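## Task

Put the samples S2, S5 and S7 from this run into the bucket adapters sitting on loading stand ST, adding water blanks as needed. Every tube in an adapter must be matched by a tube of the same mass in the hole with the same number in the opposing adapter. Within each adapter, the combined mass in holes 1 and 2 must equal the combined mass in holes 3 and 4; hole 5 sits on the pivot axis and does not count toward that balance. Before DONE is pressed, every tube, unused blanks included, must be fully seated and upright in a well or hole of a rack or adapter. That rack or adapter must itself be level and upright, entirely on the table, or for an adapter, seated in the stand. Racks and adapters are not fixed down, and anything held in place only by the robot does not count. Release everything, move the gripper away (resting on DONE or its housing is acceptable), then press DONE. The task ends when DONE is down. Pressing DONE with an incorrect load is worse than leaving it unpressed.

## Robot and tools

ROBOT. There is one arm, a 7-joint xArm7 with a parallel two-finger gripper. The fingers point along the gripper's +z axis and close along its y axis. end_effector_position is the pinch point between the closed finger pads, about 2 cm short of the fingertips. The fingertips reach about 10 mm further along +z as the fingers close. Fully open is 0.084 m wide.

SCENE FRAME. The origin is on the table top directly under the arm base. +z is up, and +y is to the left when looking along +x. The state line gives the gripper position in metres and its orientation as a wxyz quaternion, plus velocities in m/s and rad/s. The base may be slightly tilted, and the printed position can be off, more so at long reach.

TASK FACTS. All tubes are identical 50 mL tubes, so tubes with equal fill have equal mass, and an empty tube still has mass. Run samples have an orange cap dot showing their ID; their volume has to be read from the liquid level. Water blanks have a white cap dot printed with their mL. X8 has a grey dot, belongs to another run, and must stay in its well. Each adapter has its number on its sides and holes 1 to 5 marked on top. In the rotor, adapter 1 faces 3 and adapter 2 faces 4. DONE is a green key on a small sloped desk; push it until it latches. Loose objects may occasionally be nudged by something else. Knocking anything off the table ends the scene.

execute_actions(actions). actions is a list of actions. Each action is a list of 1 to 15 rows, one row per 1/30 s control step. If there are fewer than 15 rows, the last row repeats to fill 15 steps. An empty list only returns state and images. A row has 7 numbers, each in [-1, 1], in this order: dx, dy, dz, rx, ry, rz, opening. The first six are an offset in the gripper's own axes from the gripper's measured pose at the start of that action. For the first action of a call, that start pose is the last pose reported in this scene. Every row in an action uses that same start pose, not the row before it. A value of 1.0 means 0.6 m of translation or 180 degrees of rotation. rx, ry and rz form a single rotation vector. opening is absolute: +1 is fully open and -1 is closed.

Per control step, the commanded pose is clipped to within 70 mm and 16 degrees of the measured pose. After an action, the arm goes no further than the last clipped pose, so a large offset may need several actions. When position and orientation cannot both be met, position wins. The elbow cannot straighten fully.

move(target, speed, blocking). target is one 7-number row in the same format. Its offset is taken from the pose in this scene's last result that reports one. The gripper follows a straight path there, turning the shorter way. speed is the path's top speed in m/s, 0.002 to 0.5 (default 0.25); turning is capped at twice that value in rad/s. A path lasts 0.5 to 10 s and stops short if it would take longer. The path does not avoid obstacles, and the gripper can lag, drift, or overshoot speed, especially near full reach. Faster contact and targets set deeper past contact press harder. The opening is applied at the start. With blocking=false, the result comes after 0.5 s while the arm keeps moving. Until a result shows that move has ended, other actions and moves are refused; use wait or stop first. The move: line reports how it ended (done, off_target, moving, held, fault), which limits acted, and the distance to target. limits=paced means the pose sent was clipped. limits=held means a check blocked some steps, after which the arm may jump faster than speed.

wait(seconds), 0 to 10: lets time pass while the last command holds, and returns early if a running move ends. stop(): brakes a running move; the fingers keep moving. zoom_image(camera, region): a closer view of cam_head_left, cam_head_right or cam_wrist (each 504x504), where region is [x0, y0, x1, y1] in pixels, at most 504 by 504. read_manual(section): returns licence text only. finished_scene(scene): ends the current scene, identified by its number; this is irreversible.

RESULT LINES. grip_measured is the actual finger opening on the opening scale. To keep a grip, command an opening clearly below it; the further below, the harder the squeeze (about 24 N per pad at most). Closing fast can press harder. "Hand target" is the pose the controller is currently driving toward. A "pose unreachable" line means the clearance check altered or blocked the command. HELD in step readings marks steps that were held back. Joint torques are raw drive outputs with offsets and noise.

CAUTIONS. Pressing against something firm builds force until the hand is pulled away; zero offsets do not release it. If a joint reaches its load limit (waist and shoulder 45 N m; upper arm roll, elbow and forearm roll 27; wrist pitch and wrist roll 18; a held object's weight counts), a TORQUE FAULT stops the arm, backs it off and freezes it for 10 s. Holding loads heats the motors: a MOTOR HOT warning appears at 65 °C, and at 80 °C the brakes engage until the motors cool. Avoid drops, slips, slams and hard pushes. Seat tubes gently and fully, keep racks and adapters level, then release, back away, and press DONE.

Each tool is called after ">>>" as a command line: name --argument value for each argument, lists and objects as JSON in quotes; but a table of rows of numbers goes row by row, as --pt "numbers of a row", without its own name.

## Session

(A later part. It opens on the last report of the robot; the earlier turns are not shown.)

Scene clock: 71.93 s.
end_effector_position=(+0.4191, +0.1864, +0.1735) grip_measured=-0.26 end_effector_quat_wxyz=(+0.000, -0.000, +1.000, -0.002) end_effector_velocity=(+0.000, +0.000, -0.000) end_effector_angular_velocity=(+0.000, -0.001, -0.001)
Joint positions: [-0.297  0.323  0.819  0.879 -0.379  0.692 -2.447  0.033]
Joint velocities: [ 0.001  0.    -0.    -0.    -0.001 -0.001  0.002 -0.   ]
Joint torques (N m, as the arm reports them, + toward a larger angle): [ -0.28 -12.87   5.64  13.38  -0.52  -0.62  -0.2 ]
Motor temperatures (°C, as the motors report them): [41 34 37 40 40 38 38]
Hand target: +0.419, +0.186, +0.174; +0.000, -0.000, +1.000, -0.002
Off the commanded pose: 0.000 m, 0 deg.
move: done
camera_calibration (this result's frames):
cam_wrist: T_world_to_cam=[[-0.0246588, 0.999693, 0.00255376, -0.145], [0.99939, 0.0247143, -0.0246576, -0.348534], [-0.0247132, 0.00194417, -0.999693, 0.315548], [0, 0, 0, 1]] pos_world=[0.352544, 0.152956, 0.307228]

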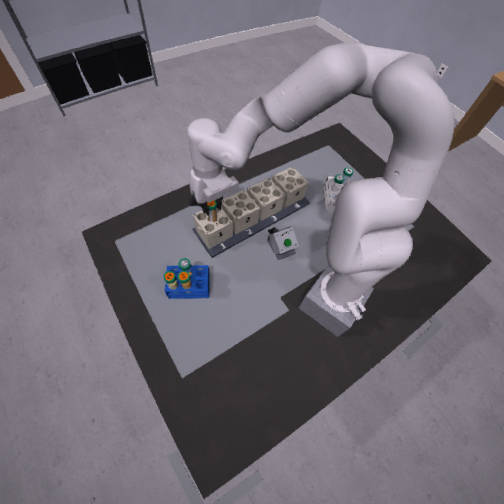

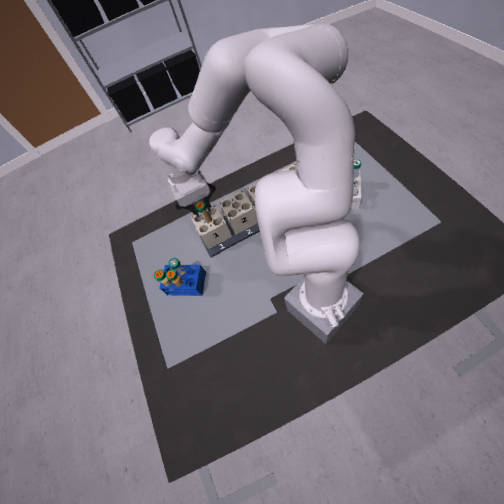

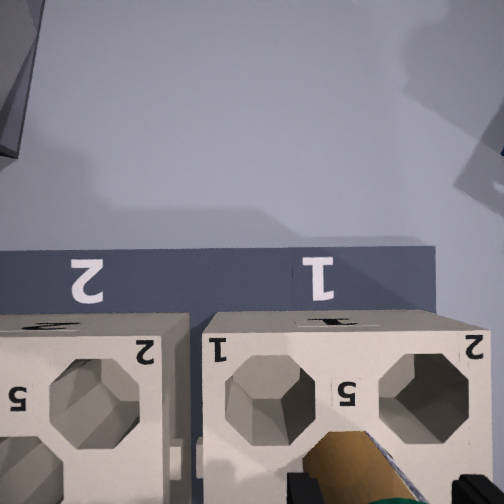

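>>> move --target '[0,0,0.055,0,0,0,-0.6]' --speed 0.03

>>> move --target '[0,0,0,0,0,0,0.3]'

>>> move --target '[0,0,-0.13,0,0,0,0.3]'

>>> move --target '[0.21,0.349,0,0,0,-0.3435,0.3]'

>>> zoom_image --camera "cam_head_right" --region '[180, 190, 250, 260]'

Scene clock: 76.97 s.
end_effector_position=(+0.4192, +0.1862, +0.1405) grip_measured=-0.26 end_effector_quat_wxyz=(+0.000, -0.000, +1.000, -0.003) end_effector_velocity=(-0.000, -0.001, -0.000) end_effector_angular_velocity=(-0.001, +0.001, -0.001)
Joint positions: [-0.237  0.411  0.743  0.877 -0.488  0.626 -2.371  0.033]
Joint velocities: [ 0.     0.    -0.001 -0.001 -0.001  0.     0.002 -0.   ]
Joint torques (N m, as the arm reports them, + toward a larger angle): [ -0.33 -14.25   6.73  12.2   -0.34  -0.64  -0.23]
Motor temperatures (°C, as the motors report them): [41 34 37 40 40 38 38]
Hand target: +0.419, +0.186, +0.141; +0.000, -0.000, +1.000, -0.003
Off the commanded pose: 0.000 m, 0 deg.
move: done
camera_calibration (this result's frames):
cam_wrist: T_world_to_cam=[[-0.0245685, 0.999696, 0.00218402, -0.144671], [0.999391, 0.024615, -0.0247235, -0.349392], [-0.0247698, 0.00157527, -0.999692, 0.282643], [0, 0, 0, 1]] pos_world=[0.352626, 0.152782, 0.274234]

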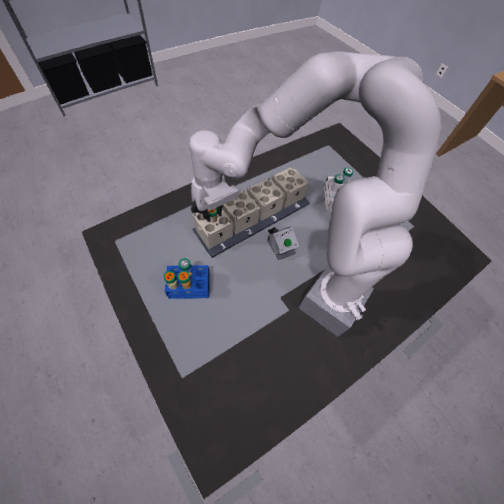

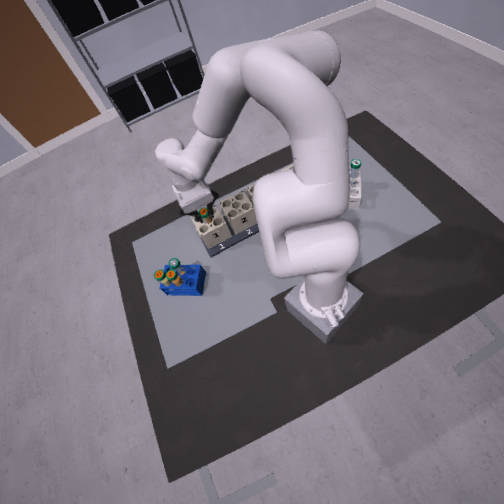

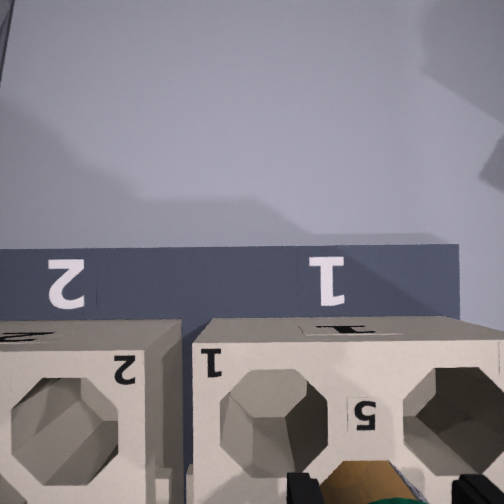

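Scene clock: 77.47 s.
end_effector_position=(+0.4192, +0.1861, +0.1405) grip_measured=+0.29 end_effector_quat_wxyz=(+0.000, -0.000, +1.000, -0.003) end_effector_velocity=(+0.000, +0.000, +0.000) end_effector_angular_velocity=(-0.000, -0.001, +0.002)
Joint positions: [-0.237  0.411  0.743  0.877 -0.488  0.626 -2.371  0.056]
Joint velocities: [ 0.001  0.    -0.     0.001 -0.001 -0.    -0.001 -0.   ]
Joint torques (N m, as the arm reports them, + toward a larger angle): [ -0.26 -14.13   6.73  12.58  -0.41  -0.82  -0.29]
Motor temperatures (°C, as the motors report them): [41 34 37 40 40 38 38]
Hand target: +0.419, +0.186, +0.141; +0.000, -0.000, +1.000, -0.003
Off the commanded pose: 0.000 m, 0 deg.
move: done
camera_calibration (this result's frames):
cam_wrist: T_world_to_cam=[[-0.0245573, 0.999696, 0.0021453, -0.144654], [0.99939, 0.024603, -0.0247665, -0.349367], [-0.0248117, 0.00153579, -0.999691, 0.28266], [0, 0, 0, 1]] pos_world=[0.352615, 0.152771, 0.274231]

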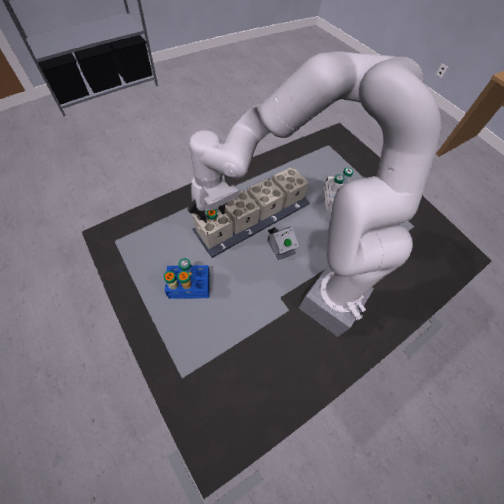

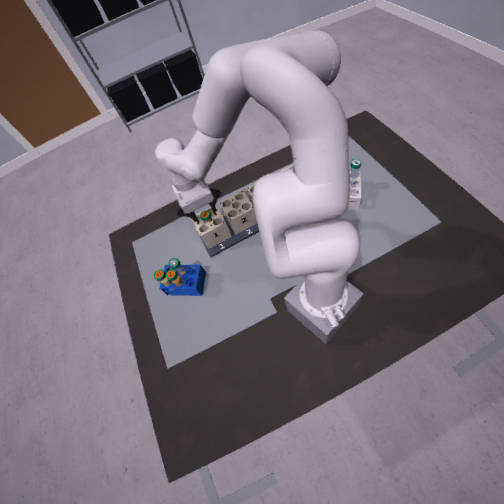

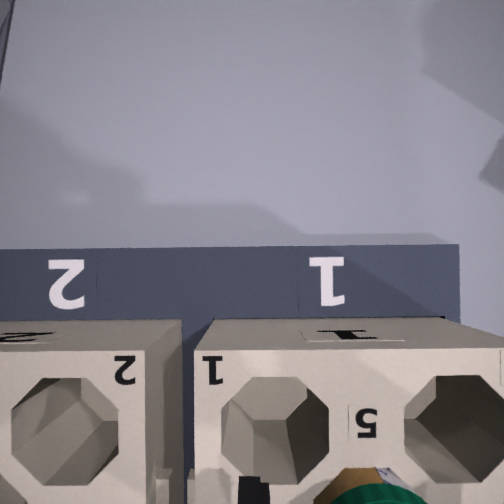

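Scene clock: 78.33 s.
end_effector_position=(+0.4184, +0.1865, +0.2179) grip_measured=+0.29 end_effector_quat_wxyz=(-0.001, -0.001, +1.000, -0.002) end_effector_velocity=(+0.002, +0.002, +0.004) end_effector_angular_velocity=(+0.002, -0.009, +0.005)
Joint positions: [-0.345  0.196  0.88   0.901 -0.218  0.79  -2.561  0.056]
Joint velocities: [ 0.001 -0.005  0.003  0.005  0.002  0.    -0.004  0.   ]
Joint torques (N m, as the arm reports them, + toward a larger angle): [ -0.38 -10.98   3.49  14.5   -0.41  -0.88  -0.3 ]
Motor temperatures (°C, as the motors report them): [41 34 37 40 40 38 38]
Hand target: +0.419, +0.187, +0.218; -0.000, -0.001, +1.000, -0.002
Off the commanded pose: 0.001 m, 0 deg.
move: done
camera_calibration (this result's frames):
cam_wrist: T_world_to_cam=[[-0.024865, 0.999687, 0.00269918, -0.145187], [0.99934, 0.0249278, -0.0264247, -0.346399], [-0.0264837, 0.00204034, -0.999647, 0.360646], [0, 0, 0, 1]] pos_world=[0.352111, 0.153041, 0.351757]

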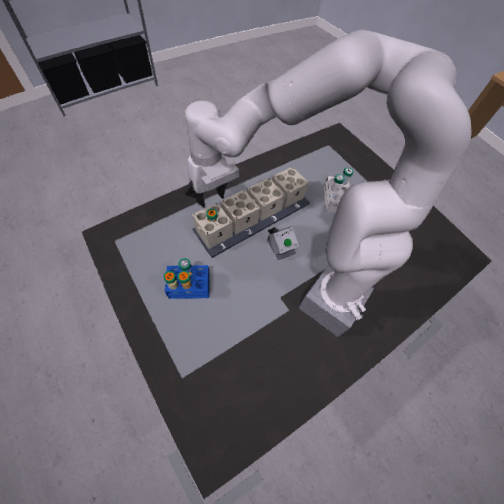

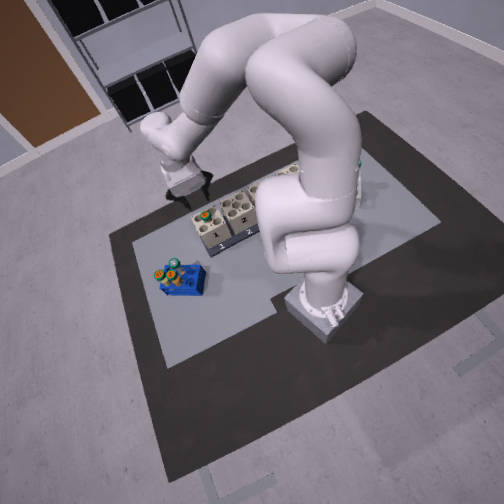

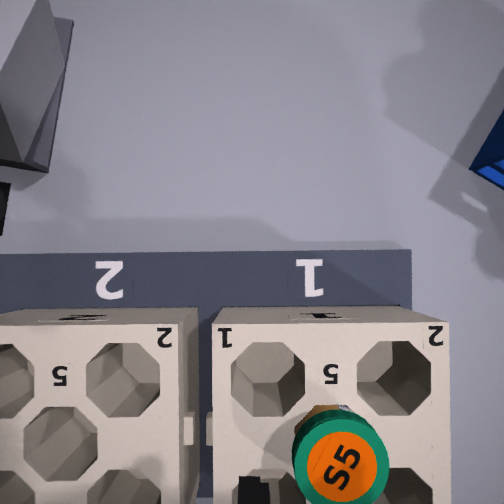

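Scene clock: 80.83 s.
end_effector_position=(+0.2932, +0.3949, +0.2167) grip_measured=+0.29 end_effector_quat_wxyz=(-0.002, -0.514, +0.858, -0.003) end_effector_velocity=(+0.004, -0.002, -0.001) end_effector_angular_velocity=(-0.003, -0.000, -0.006)
Joint positions: [ 0.044  0.439  1.057  1.053 -0.498  0.896 -2.932  0.056]
Joint velocities: [-0.001  0.002 -0.007  0.004 -0.002  0.003 -0.002 -0.   ]
Joint torques (N m, as the arm reports them, + toward a larger angle): [  0.13 -12.57  10.33  13.99  -0.29  -0.9   -0.31]
Motor temperatures (°C, as the motors report them): [41 34 37 40 40 38 38]
Hand target: +0.293, +0.395, +0.217; -0.002, -0.514, +0.858, -0.003
Off the commanded pose: 0.001 m, 0 deg.
move: done
camera_calibration (this result's frames):
cam_wrist: T_world_to_cam=[[-0.892289, 0.451439, 0.00472765, 0.113781], [0.451092, 0.89193, -0.0312528, -0.407099], [-0.0183255, -0.0257539, -0.9995, 0.364226], [0, 0, 0, 1]] pos_world=[0.29184, 0.321119, 0.350783]

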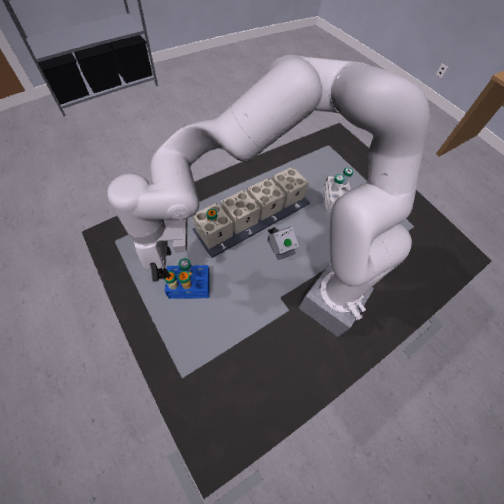

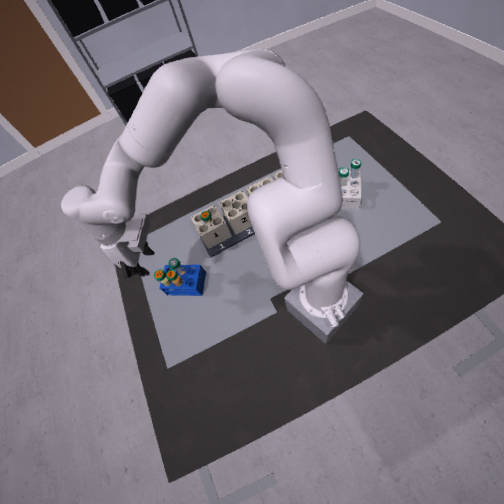

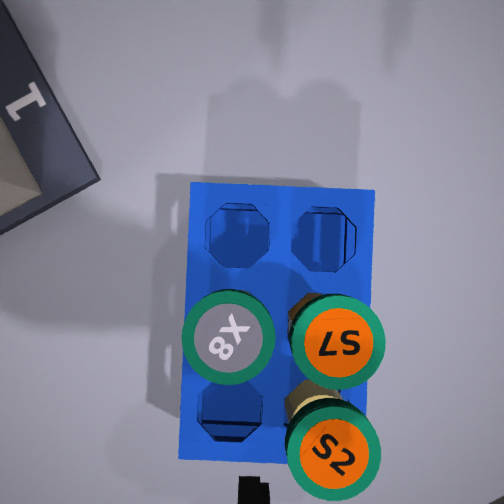

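Region (180, 190, 250, 260) of cam_head_right's 504x504 image, scaled by 7.200, with more detail than that image has.

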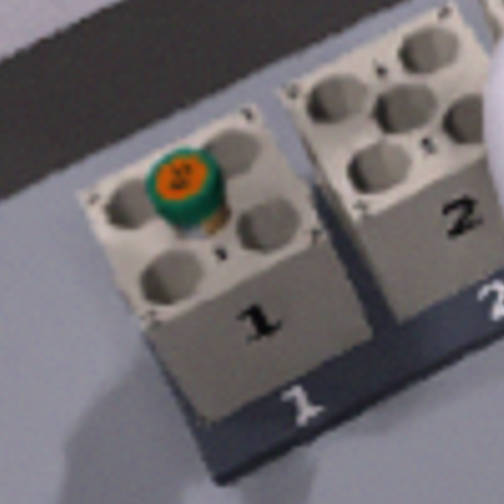

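>>> move --target '[-0.001,-0.001,0.169,0,0,0,0.3]' --speed 0.1

>>> move --target '[0,0,0,0,0,0,-0.6]'

>>> move --target '[0,0,-0.25,0,0,0,-0.6]' --speed 0.12

>>> move --target '[0.363,-0.439,0,0,0,0.3435,-0.6]'

>>> zoom_image --camera "cam_head_left" --region '[205, 150, 275, 220]'

Scene clock: 86.90 s.
end_effector_position=(+0.2946, +0.3949, +0.1157) grip_measured=+0.29 end_effector_quat_wxyz=(-0.001, -0.513, +0.858, -0.003) end_effector_velocity=(-0.000, -0.003, -0.003) end_effector_angular_velocity=(-0.005, +0.005, -0.005)
Joint positions: [ 0.212  0.652  0.834  1.04  -0.756  0.723 -2.77   0.056]
Joint velocities: [-0.002  0.003 -0.004 -0.004  0.    -0.     0.001 -0.   ]
Joint torques (N m, as the arm reports them, + toward a larger angle): [ -0.49 -16.19  12.02  11.63  -0.27  -0.92  -0.32]
Motor temperatures (°C, as the motors report them): [41 34 37 40 40 38 38]
Hand target: +0.294, +0.395, +0.115; -0.002, -0.513, +0.858, -0.003
Off the commanded pose: 0.001 m, 0 deg.
move: done
camera_calibration (this result's frames):
cam_wrist: T_world_to_cam=[[-0.892153, 0.451719, 0.00373177, 0.115464], [0.451413, 0.891799, -0.0303396, -0.411032], [-0.017033, -0.025383, -0.999533, 0.262796], [0, 0, 0, 1]] pos_world=[0.293033, 0.321072, 0.249771]

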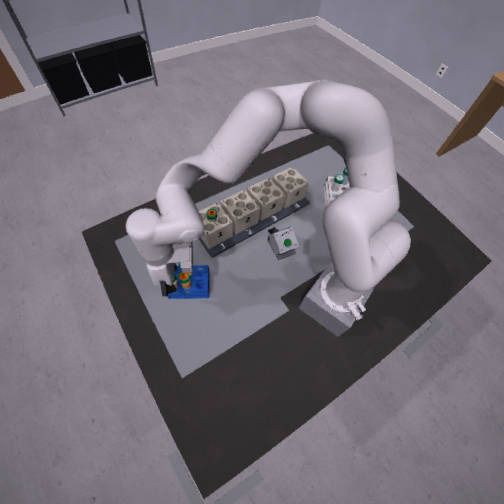

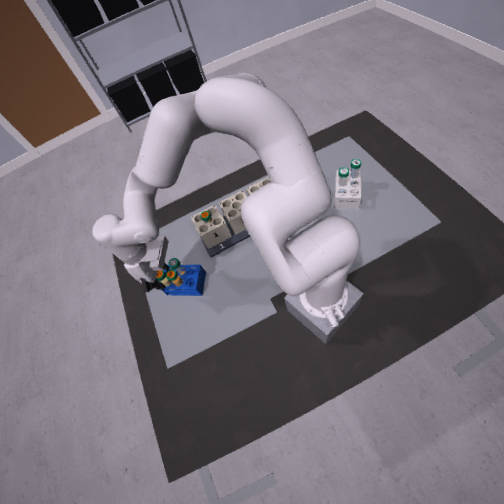

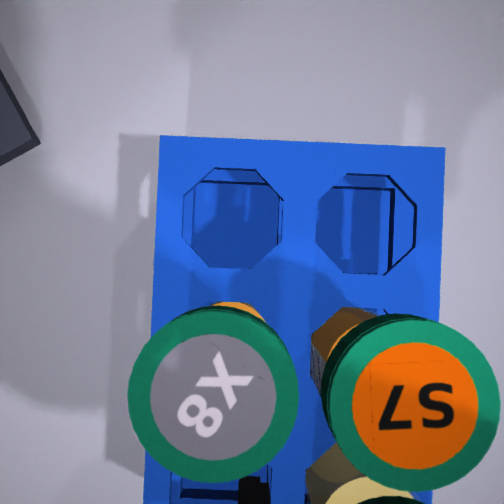

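Scene clock: 87.40 s.
end_effector_position=(+0.2947, +0.3950, +0.1158) grip_measured=-0.26 end_effector_quat_wxyz=(-0.001, -0.513, +0.858, -0.003) end_effector_velocity=(-0.000, -0.000, -0.000) end_effector_angular_velocity=(+0.000, +0.001, -0.001)
Joint positions: [ 0.212  0.652  0.834  1.04  -0.756  0.723 -2.77   0.033]
Joint velocities: [-0.001  0.001  0.    -0.001 -0.    -0.001  0.001 -0.   ]
Joint torques (N m, as the arm reports them, + toward a larger angle): [ -0.21 -15.9   11.88  11.45  -0.41  -0.85  -0.25]
Motor temperatures (°C, as the motors report them): [41 34 37 40 40 38 38]
Hand target: +0.295, +0.395, +0.116; -0.001, -0.513, +0.858, -0.003
Off the commanded pose: 0.000 m, 0 deg.
move: done
camera_calibration (this result's frames):
cam_wrist: T_world_to_cam=[[-0.892144, 0.451736, 0.003654, 0.115493], [0.451436, 0.891795, -0.030135, -0.411138], [-0.0168717, -0.0252353, -0.999539, 0.262771], [0, 0, 0, 1]] pos_world=[0.293072, 0.321109, 0.249839]

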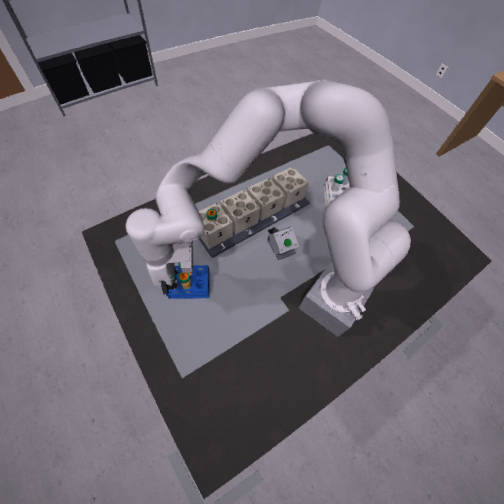

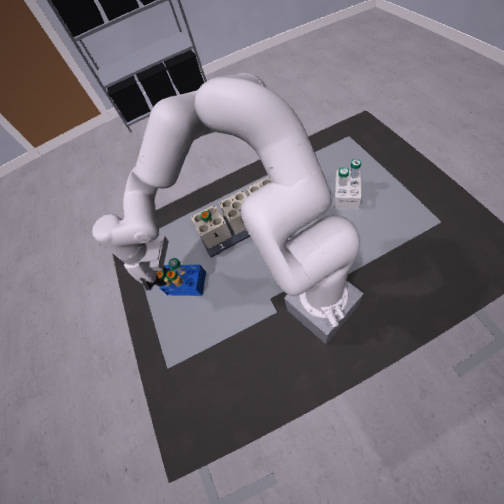

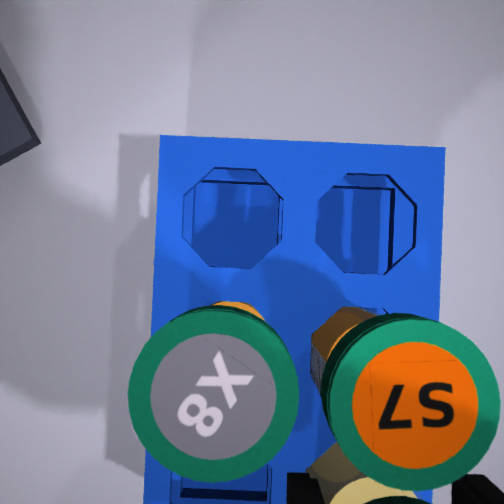

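Scene clock: 89.03 s.
end_effector_position=(+0.2939, +0.3954, +0.2653) grip_measured=-0.26 end_effector_quat_wxyz=(-0.002, -0.514, +0.858, -0.003) end_effector_velocity=(-0.000, +0.004, +0.004) end_effector_angular_velocity=(+0.007, -0.006, +0.004)
Joint positions: [-0.029  0.342  1.142  1.101 -0.377  0.994 -3.014  0.033]
Joint velocities: [ 0.002 -0.004  0.005  0.007  0.002 -0.    -0.001 -0.   ]
Joint torques (N m, as the arm reports them, + toward a larger angle): [ -0.22 -10.82   8.32  15.22  -0.37  -0.92  -0.28]
Motor temperatures (°C, as the motors report them): [41 34 37 40 40 38 38]
Hand target: +0.294, +0.396, +0.266; -0.002, -0.514, +0.858, -0.003
Off the commanded pose: 0.001 m, 0 deg.
move: done
camera_calibration (this result's frames):
cam_wrist: T_world_to_cam=[[-0.892319, 0.451377, 0.00511107, 0.113864], [0.451023, 0.89197, -0.0311068, -0.406291], [-0.0185998, -0.025452, -0.999503, 0.412801], [0, 0, 0, 1]] pos_world=[0.292527, 0.321511, 0.399376]

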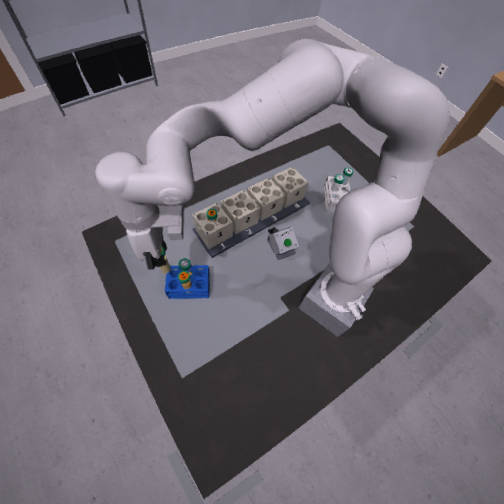

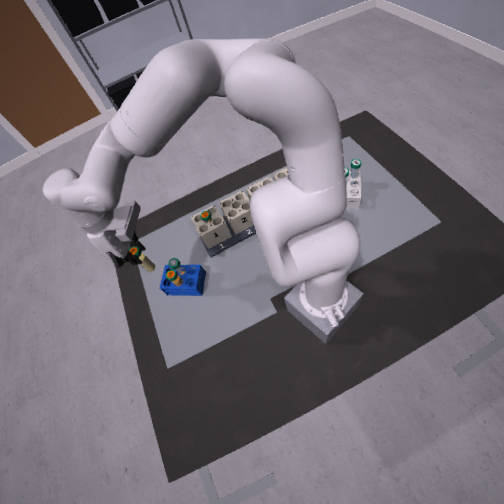

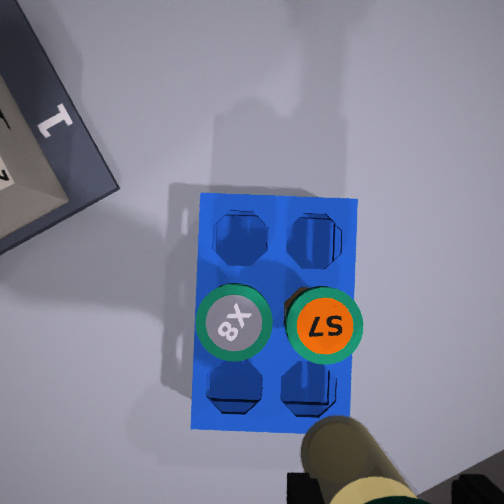

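Scene clock: 91.57 s.
end_effector_position=(+0.4223, +0.0805, +0.2670) grip_measured=-0.26 end_effector_quat_wxyz=(-0.001, -0.001, +1.000, -0.002) end_effector_velocity=(+0.001, -0.002, +0.001) end_effector_angular_velocity=(-0.001, -0.001, -0.006)
Joint positions: [-0.636 -0.077  0.915  0.849  0.074  0.899 -3.011  0.033]
Joint velocities: [-0.002  0.    -0.001  0.002 -0.002  0.001  0.004 -0.   ]
Joint torques (N m, as the arm reports them, + toward a larger angle): [-0.71 -7.13 -2.38 15.72 -0.35 -0.93 -0.31]
Motor temperatures (°C, as the motors report them): [41 34 37 40 40 38 38]
Hand target: +0.423, +0.080, +0.267; -0.001, +0.000, +1.000, -0.002
Off the commanded pose: 0.002 m, 0 deg.
move: done
camera_calibration (this result's frames):
cam_wrist: T_world_to_cam=[[-0.0254762, 0.999667, 0.0039901, -0.0393578], [0.999331, 0.025572, -0.0261535, -0.346474], [-0.0262468, 0.00332114, -0.99965, 0.409813], [0, 0, 0, 1]] pos_world=[0.355995, 0.0468437, 0.400765]

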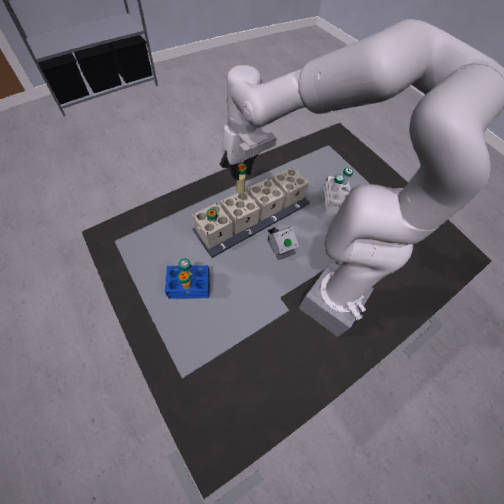

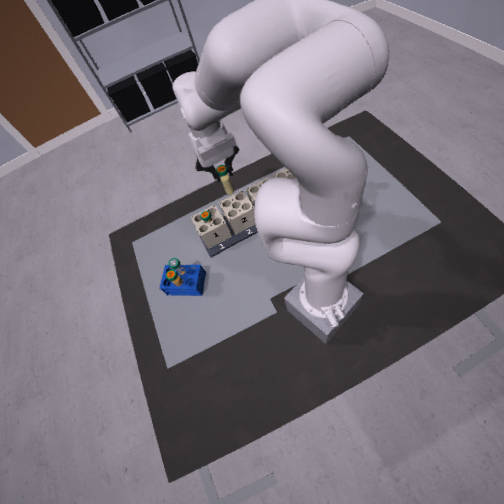

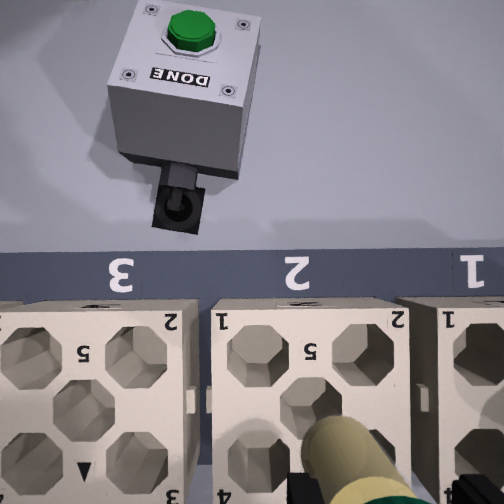

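Region (205, 150, 275, 220) of cam_head_left's 504x504 image, scaled by 7.200, with more detail than that image has.

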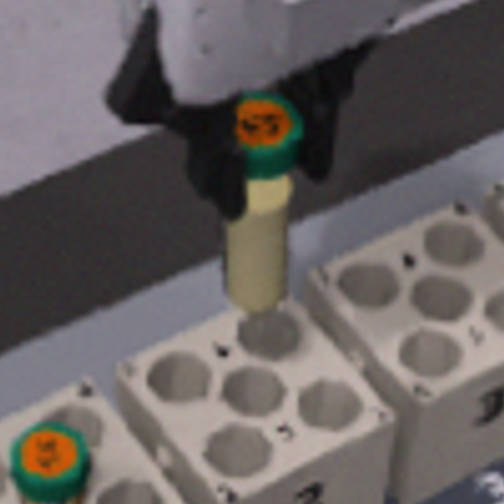

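>>> move --target '[0,-0.004,0.095,0,0,0,-0.6]' --speed 0.08

>>> move --target '[0,0,0.05,0,0,0,-0.6]' --speed 0.02

Scene clock: 95.37 s.
end_effector_position=(+0.4228, +0.0778, +0.2105) grip_measured=-0.26 end_effector_quat_wxyz=(-0.000, -0.001, +1.000, -0.002) end_effector_velocity=(-0.001, -0.000, -0.001) end_effector_angular_velocity=(-0.001, +0.002, -0.000)
Joint positions: [-0.632  0.093  0.917  0.783 -0.116  0.731 -2.873  0.033]
Joint velocities: [ 0.001  0.002 -0.    -0.002 -0.004 -0.     0.003  0.   ]
Joint torques (N m, as the arm reports them, + toward a larger angle): [-0.27 -9.06  1.23 14.53 -0.55 -0.89 -0.25]
Motor temperatures (°C, as the motors report them): [41 34 37 40 40 38 38]
Hand target: +0.422, +0.078, +0.210; -0.001, -0.001, +1.000, -0.002
Off the commanded pose: 0.001 m, 0 deg.
move: done
camera_calibration (this result's frames):
cam_wrist: T_world_to_cam=[[-0.0254008, 0.999672, 0.00337106, -0.0363187], [0.999359, 0.0254776, -0.0251323, -0.348549], [-0.0252099, 0.00273052, -0.999678, 0.352907], [0, 0, 0, 1]] pos_world=[0.3563, 0.0442233, 0.344157]

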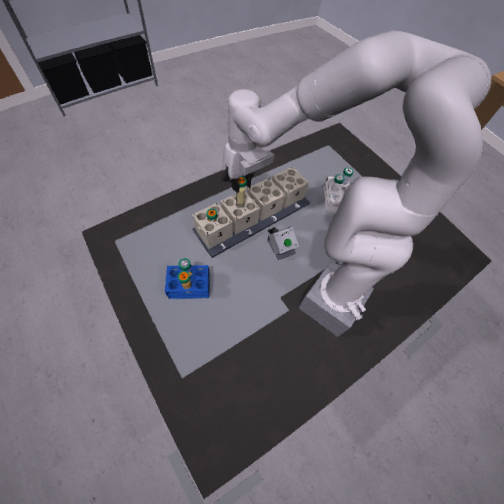

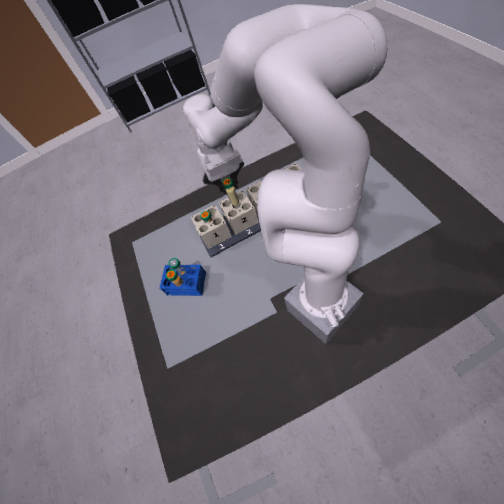

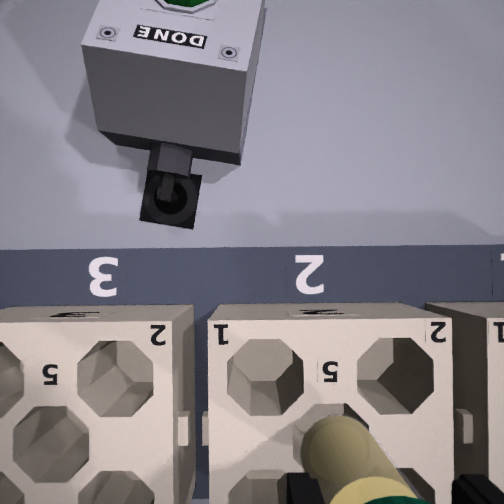

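Scene clock: 97.13 s.
end_effector_position=(+0.4229, +0.0776, +0.1805) grip_measured=-0.26 end_effector_quat_wxyz=(-0.000, -0.001, +1.000, -0.002) end_effector_velocity=(-0.000, -0.000, -0.000) end_effector_angular_velocity=(-0.001, -0.000, -0.001)
Joint positions: [-0.594  0.195  0.87   0.766 -0.252  0.656 -2.774  0.033]
Joint velocities: [-0.     0.001 -0.    -0.001 -0.003 -0.001  0.003  0.   ]
Joint torques (N m, as the arm reports them, + toward a larger angle): [ -0.4  -10.44   3.29  13.52  -0.35  -0.87  -0.29]
Motor temperatures (°C, as the motors report them): [41 34 37 40 40 38 38]
Hand target: +0.423, +0.078, +0.180; -0.000, -0.001, +1.000, -0.002
Off the commanded pose: 0.000 m, 0 deg.
move: done
camera_calibration (this result's frames):
cam_wrist: T_world_to_cam=[[-0.025279, 0.999676, 0.00297491, -0.0359499], [0.999366, 0.0253456, -0.0250058, -0.349456], [-0.0250731, 0.00234091, -0.999683, 0.322969], [0, 0, 0, 1]] pos_world=[0.356423, 0.0440394, 0.314235]

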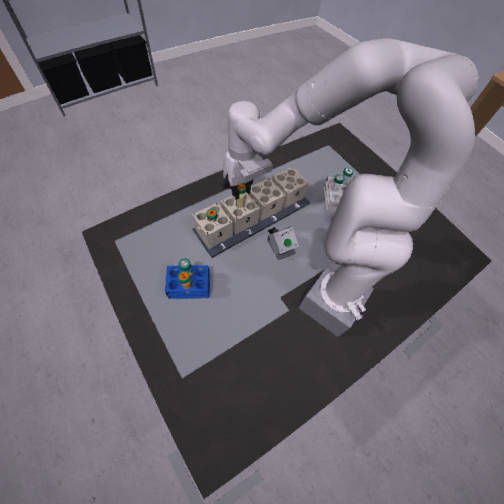

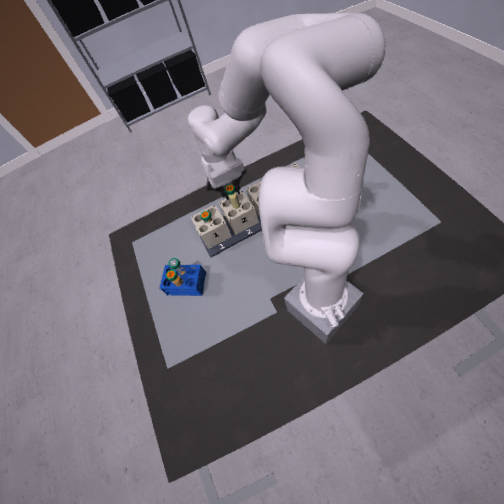

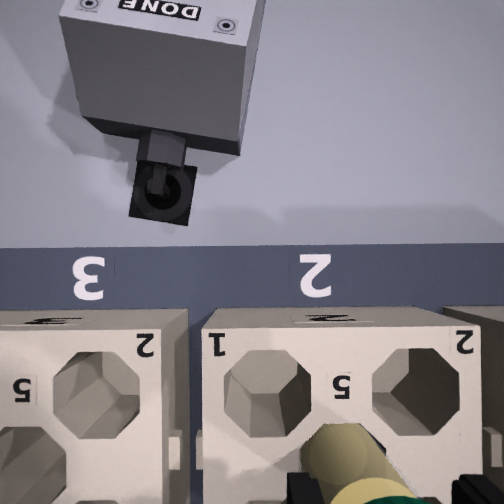

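>>> move --target '[0,0,0.073,0,0,0,-0.6]' --speed 0.04

>>> move --target '[0,0,0,0,0,0,0.3]'

>>> move --target '[0,0,-0.13,0,0,0,0.3]'

>>> move --target '[0.249,0.472,0,0,0,0.157,0.3]'

Scene clock: 103.80 s.
end_effector_position=(+0.4231, +0.0772, +0.1368) grip_measured=-0.26 end_effector_quat_wxyz=(-0.000, -0.001, +1.000, -0.002) end_effector_velocity=(+0.000, -0.000, +0.000) end_effector_angular_velocity=(-0.002, -0.001, -0.000)
Joint positions: [-0.508  0.335  0.758  0.764 -0.448  0.562 -2.634  0.033]
Joint velocities: [ 0.001 -0.001 -0.001 -0.    -0.002 -0.     0.002 -0.   ]
Joint torques (N m, as the arm reports them, + toward a larger angle): [  0.04 -12.39   5.49  12.03  -0.43  -0.82  -0.33]
Motor temperatures (°C, as the motors report them): [41 34 37 40 40 38 38]
Hand target: +0.423, +0.077, +0.137; -0.000, -0.001, +1.000, -0.002
Off the commanded pose: 0.000 m, 0 deg.
move: done
camera_calibration (this result's frames):
cam_wrist: T_world_to_cam=[[-0.0251388, 0.999681, 0.00236769, -0.0354427], [0.999371, 0.0251902, -0.0249705, -0.350686], [-0.0250221, 0.00173847, -0.999685, 0.279264], [0, 0, 0, 1]] pos_world=[0.356562, 0.0437797, 0.270503]

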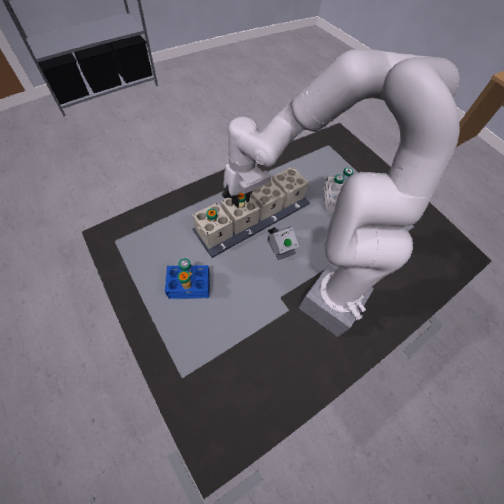

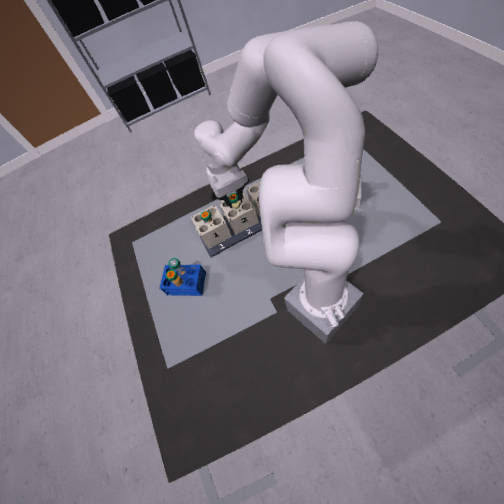

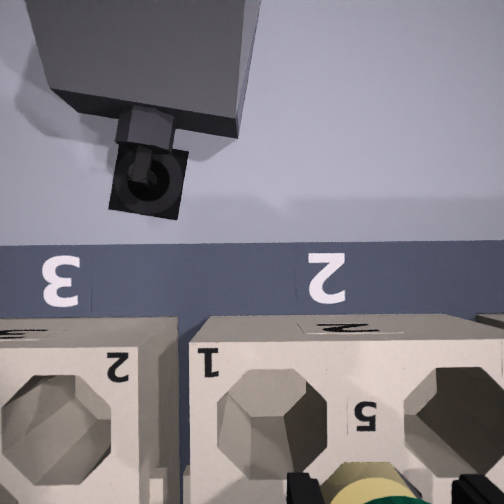

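Scene clock: 104.30 s.
end_effector_position=(+0.4231, +0.0772, +0.1368) grip_measured=+0.29 end_effector_quat_wxyz=(-0.000, -0.001, +1.000, -0.002) end_effector_velocity=(-0.000, -0.001, -0.000) end_effector_angular_velocity=(-0.001, +0.000, -0.001)
Joint positions: [-0.508  0.335  0.758  0.764 -0.448  0.562 -2.634  0.056]
Joint velocities: [-0.001 -0.     0.    -0.001 -0.001  0.     0.001 -0.   ]
Joint torques (N m, as the arm reports them, + toward a larger angle): [ -0.08 -12.77   5.31  12.3   -0.33  -0.93  -0.23]
Motor temperatures (°C, as the motors report them): [41 34 37 40 40 38 38]
Hand target: +0.423, +0.077, +0.137; -0.000, -0.001, +1.000, -0.002
Off the commanded pose: 0.000 m, 0 deg.
move: done
camera_calibration (this result's frames):
cam_wrist: T_world_to_cam=[[-0.0251585, 0.999681, 0.00236079, -0.0354415], [0.99937, 0.0252097, -0.0249747, -0.35068], [-0.0250263, 0.00173098, -0.999685, 0.279269], [0, 0, 0, 1]] pos_world=[0.356557, 0.0437873, 0.270507]

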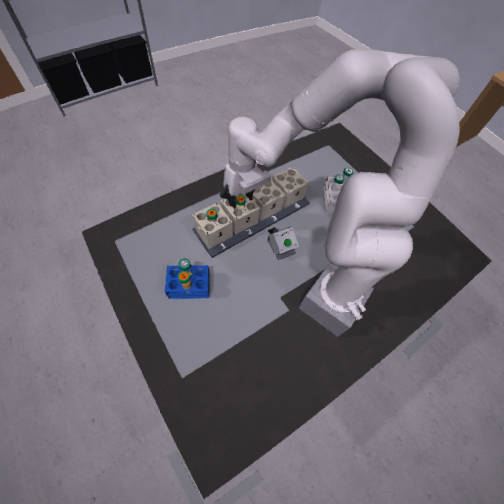

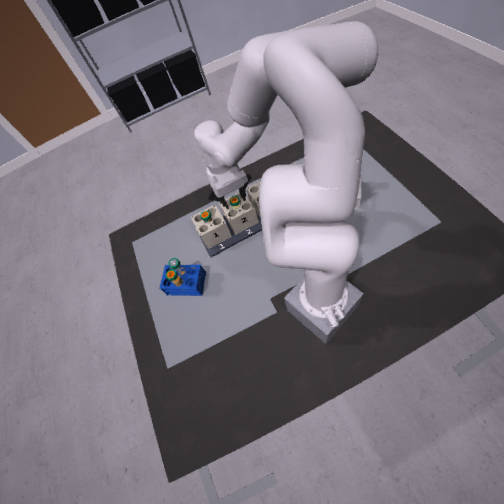

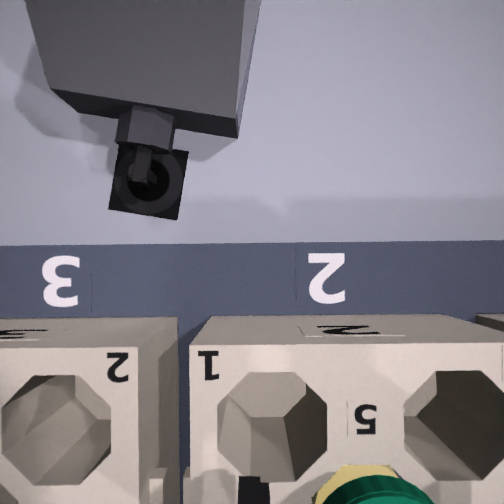

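Scene clock: 105.17 s.
end_effector_position=(+0.4223, +0.0778, +0.2142) grip_measured=+0.29 end_effector_quat_wxyz=(-0.001, -0.001, +1.000, -0.002) end_effector_velocity=(+0.002, +0.003, +0.003) end_effector_angular_velocity=(+0.001, -0.008, +0.007)
Joint positions: [-0.614  0.077  0.899  0.786 -0.095  0.742 -2.889  0.056]
Joint velocities: [ 0.004 -0.005  0.003  0.006  0.005  0.    -0.004 -0.   ]
Joint torques (N m, as the arm reports them, + toward a larger angle): [-0.44 -9.16  0.97 14.44 -0.41 -0.97 -0.19]
Motor temperatures (°C, as the motors report them): [41 34 37 40 40 38 38]
Hand target: +0.423, +0.078, +0.215; -0.000, -0.001, +1.000, -0.002
Off the commanded pose: 0.001 m, 0 deg.
move: done
camera_calibration (this result's frames):
cam_wrist: T_world_to_cam=[[-0.0254075, 0.999671, 0.00351726, -0.0363325], [0.999322, 0.0254921, -0.0265654, -0.347677], [-0.0266464, 0.00283992, -0.999641, 0.357223], [0, 0, 0, 1]] pos_world=[0.356037, 0.0441691, 0.347986]

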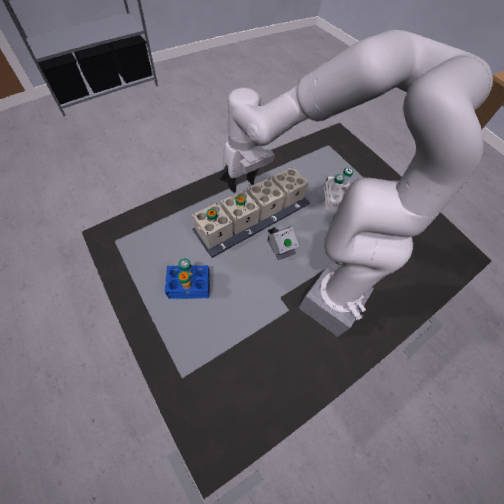

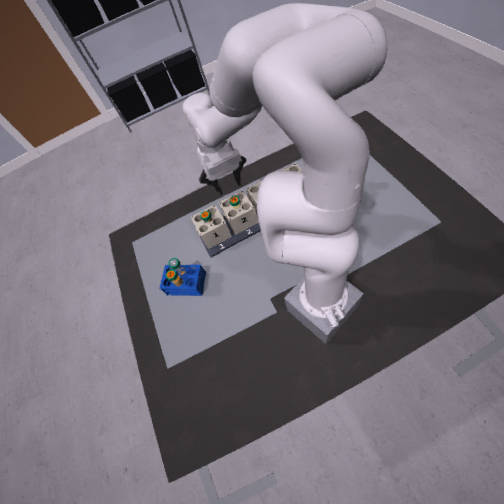

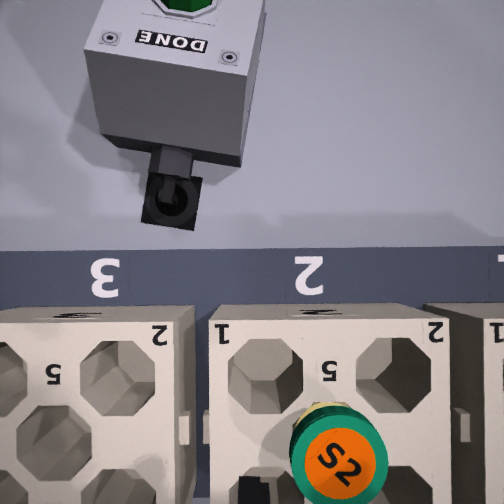

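Scene clock: 107.03 s.
end_effector_position=(+0.2732, +0.3598, +0.2126) grip_measured=+0.29 end_effector_quat_wxyz=(+0.000, +0.244, +0.970, -0.004) end_effector_velocity=(+0.000, -0.001, -0.001) end_effector_angular_velocity=(-0.003, +0.002, -0.001)
Joint positions: [-0.074  0.27   1.117  0.882 -0.346  0.798 -1.471  0.056]
Joint velocities: [ 0.003  0.003 -0.004  0.002 -0.003  0.004  0.003 -0.   ]
Joint torques (N m, as the arm reports them, + toward a larger angle): [-0.28 -8.87  5.8  14.24 -0.35 -0.91 -0.23]
Motor temperatures (°C, as the motors report them): [41 34 37 40 40 38 38]
Hand target: +0.273, +0.360, +0.213; +0.000, +0.243, +0.970, -0.003
Off the commanded pose: 0.001 m, 0 deg.
move: done
camera_calibration (this result's frames):
cam_wrist: T_world_to_cam=[[0.451492, 0.892275, 0.000612425, -0.413105], [0.892058, -0.451367, -0.0223515, -0.00586045], [-0.0196673, 0.0106378, -0.99975, 0.346156], [0, 0, 0, 1]] pos_world=[0.19855, 0.362276, 0.346191]

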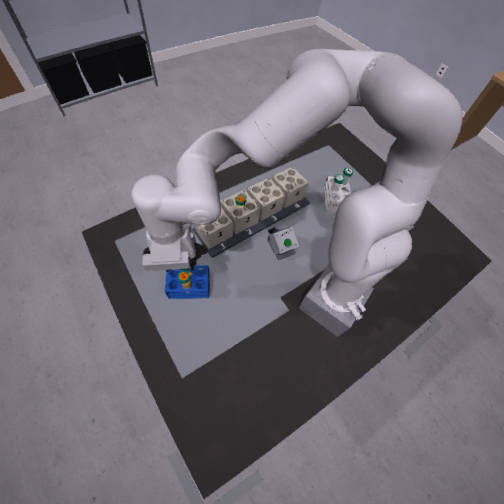

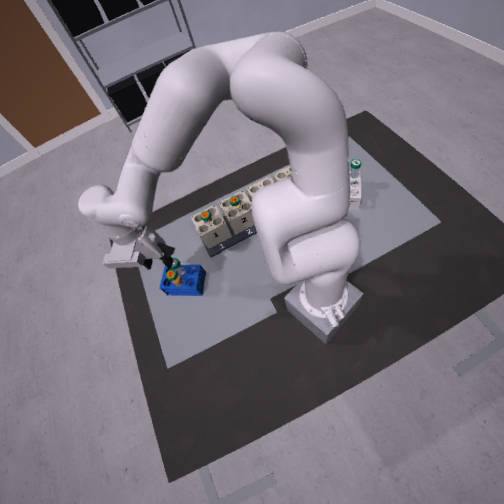

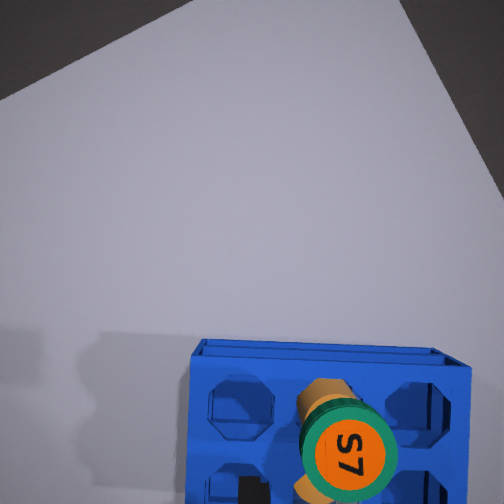

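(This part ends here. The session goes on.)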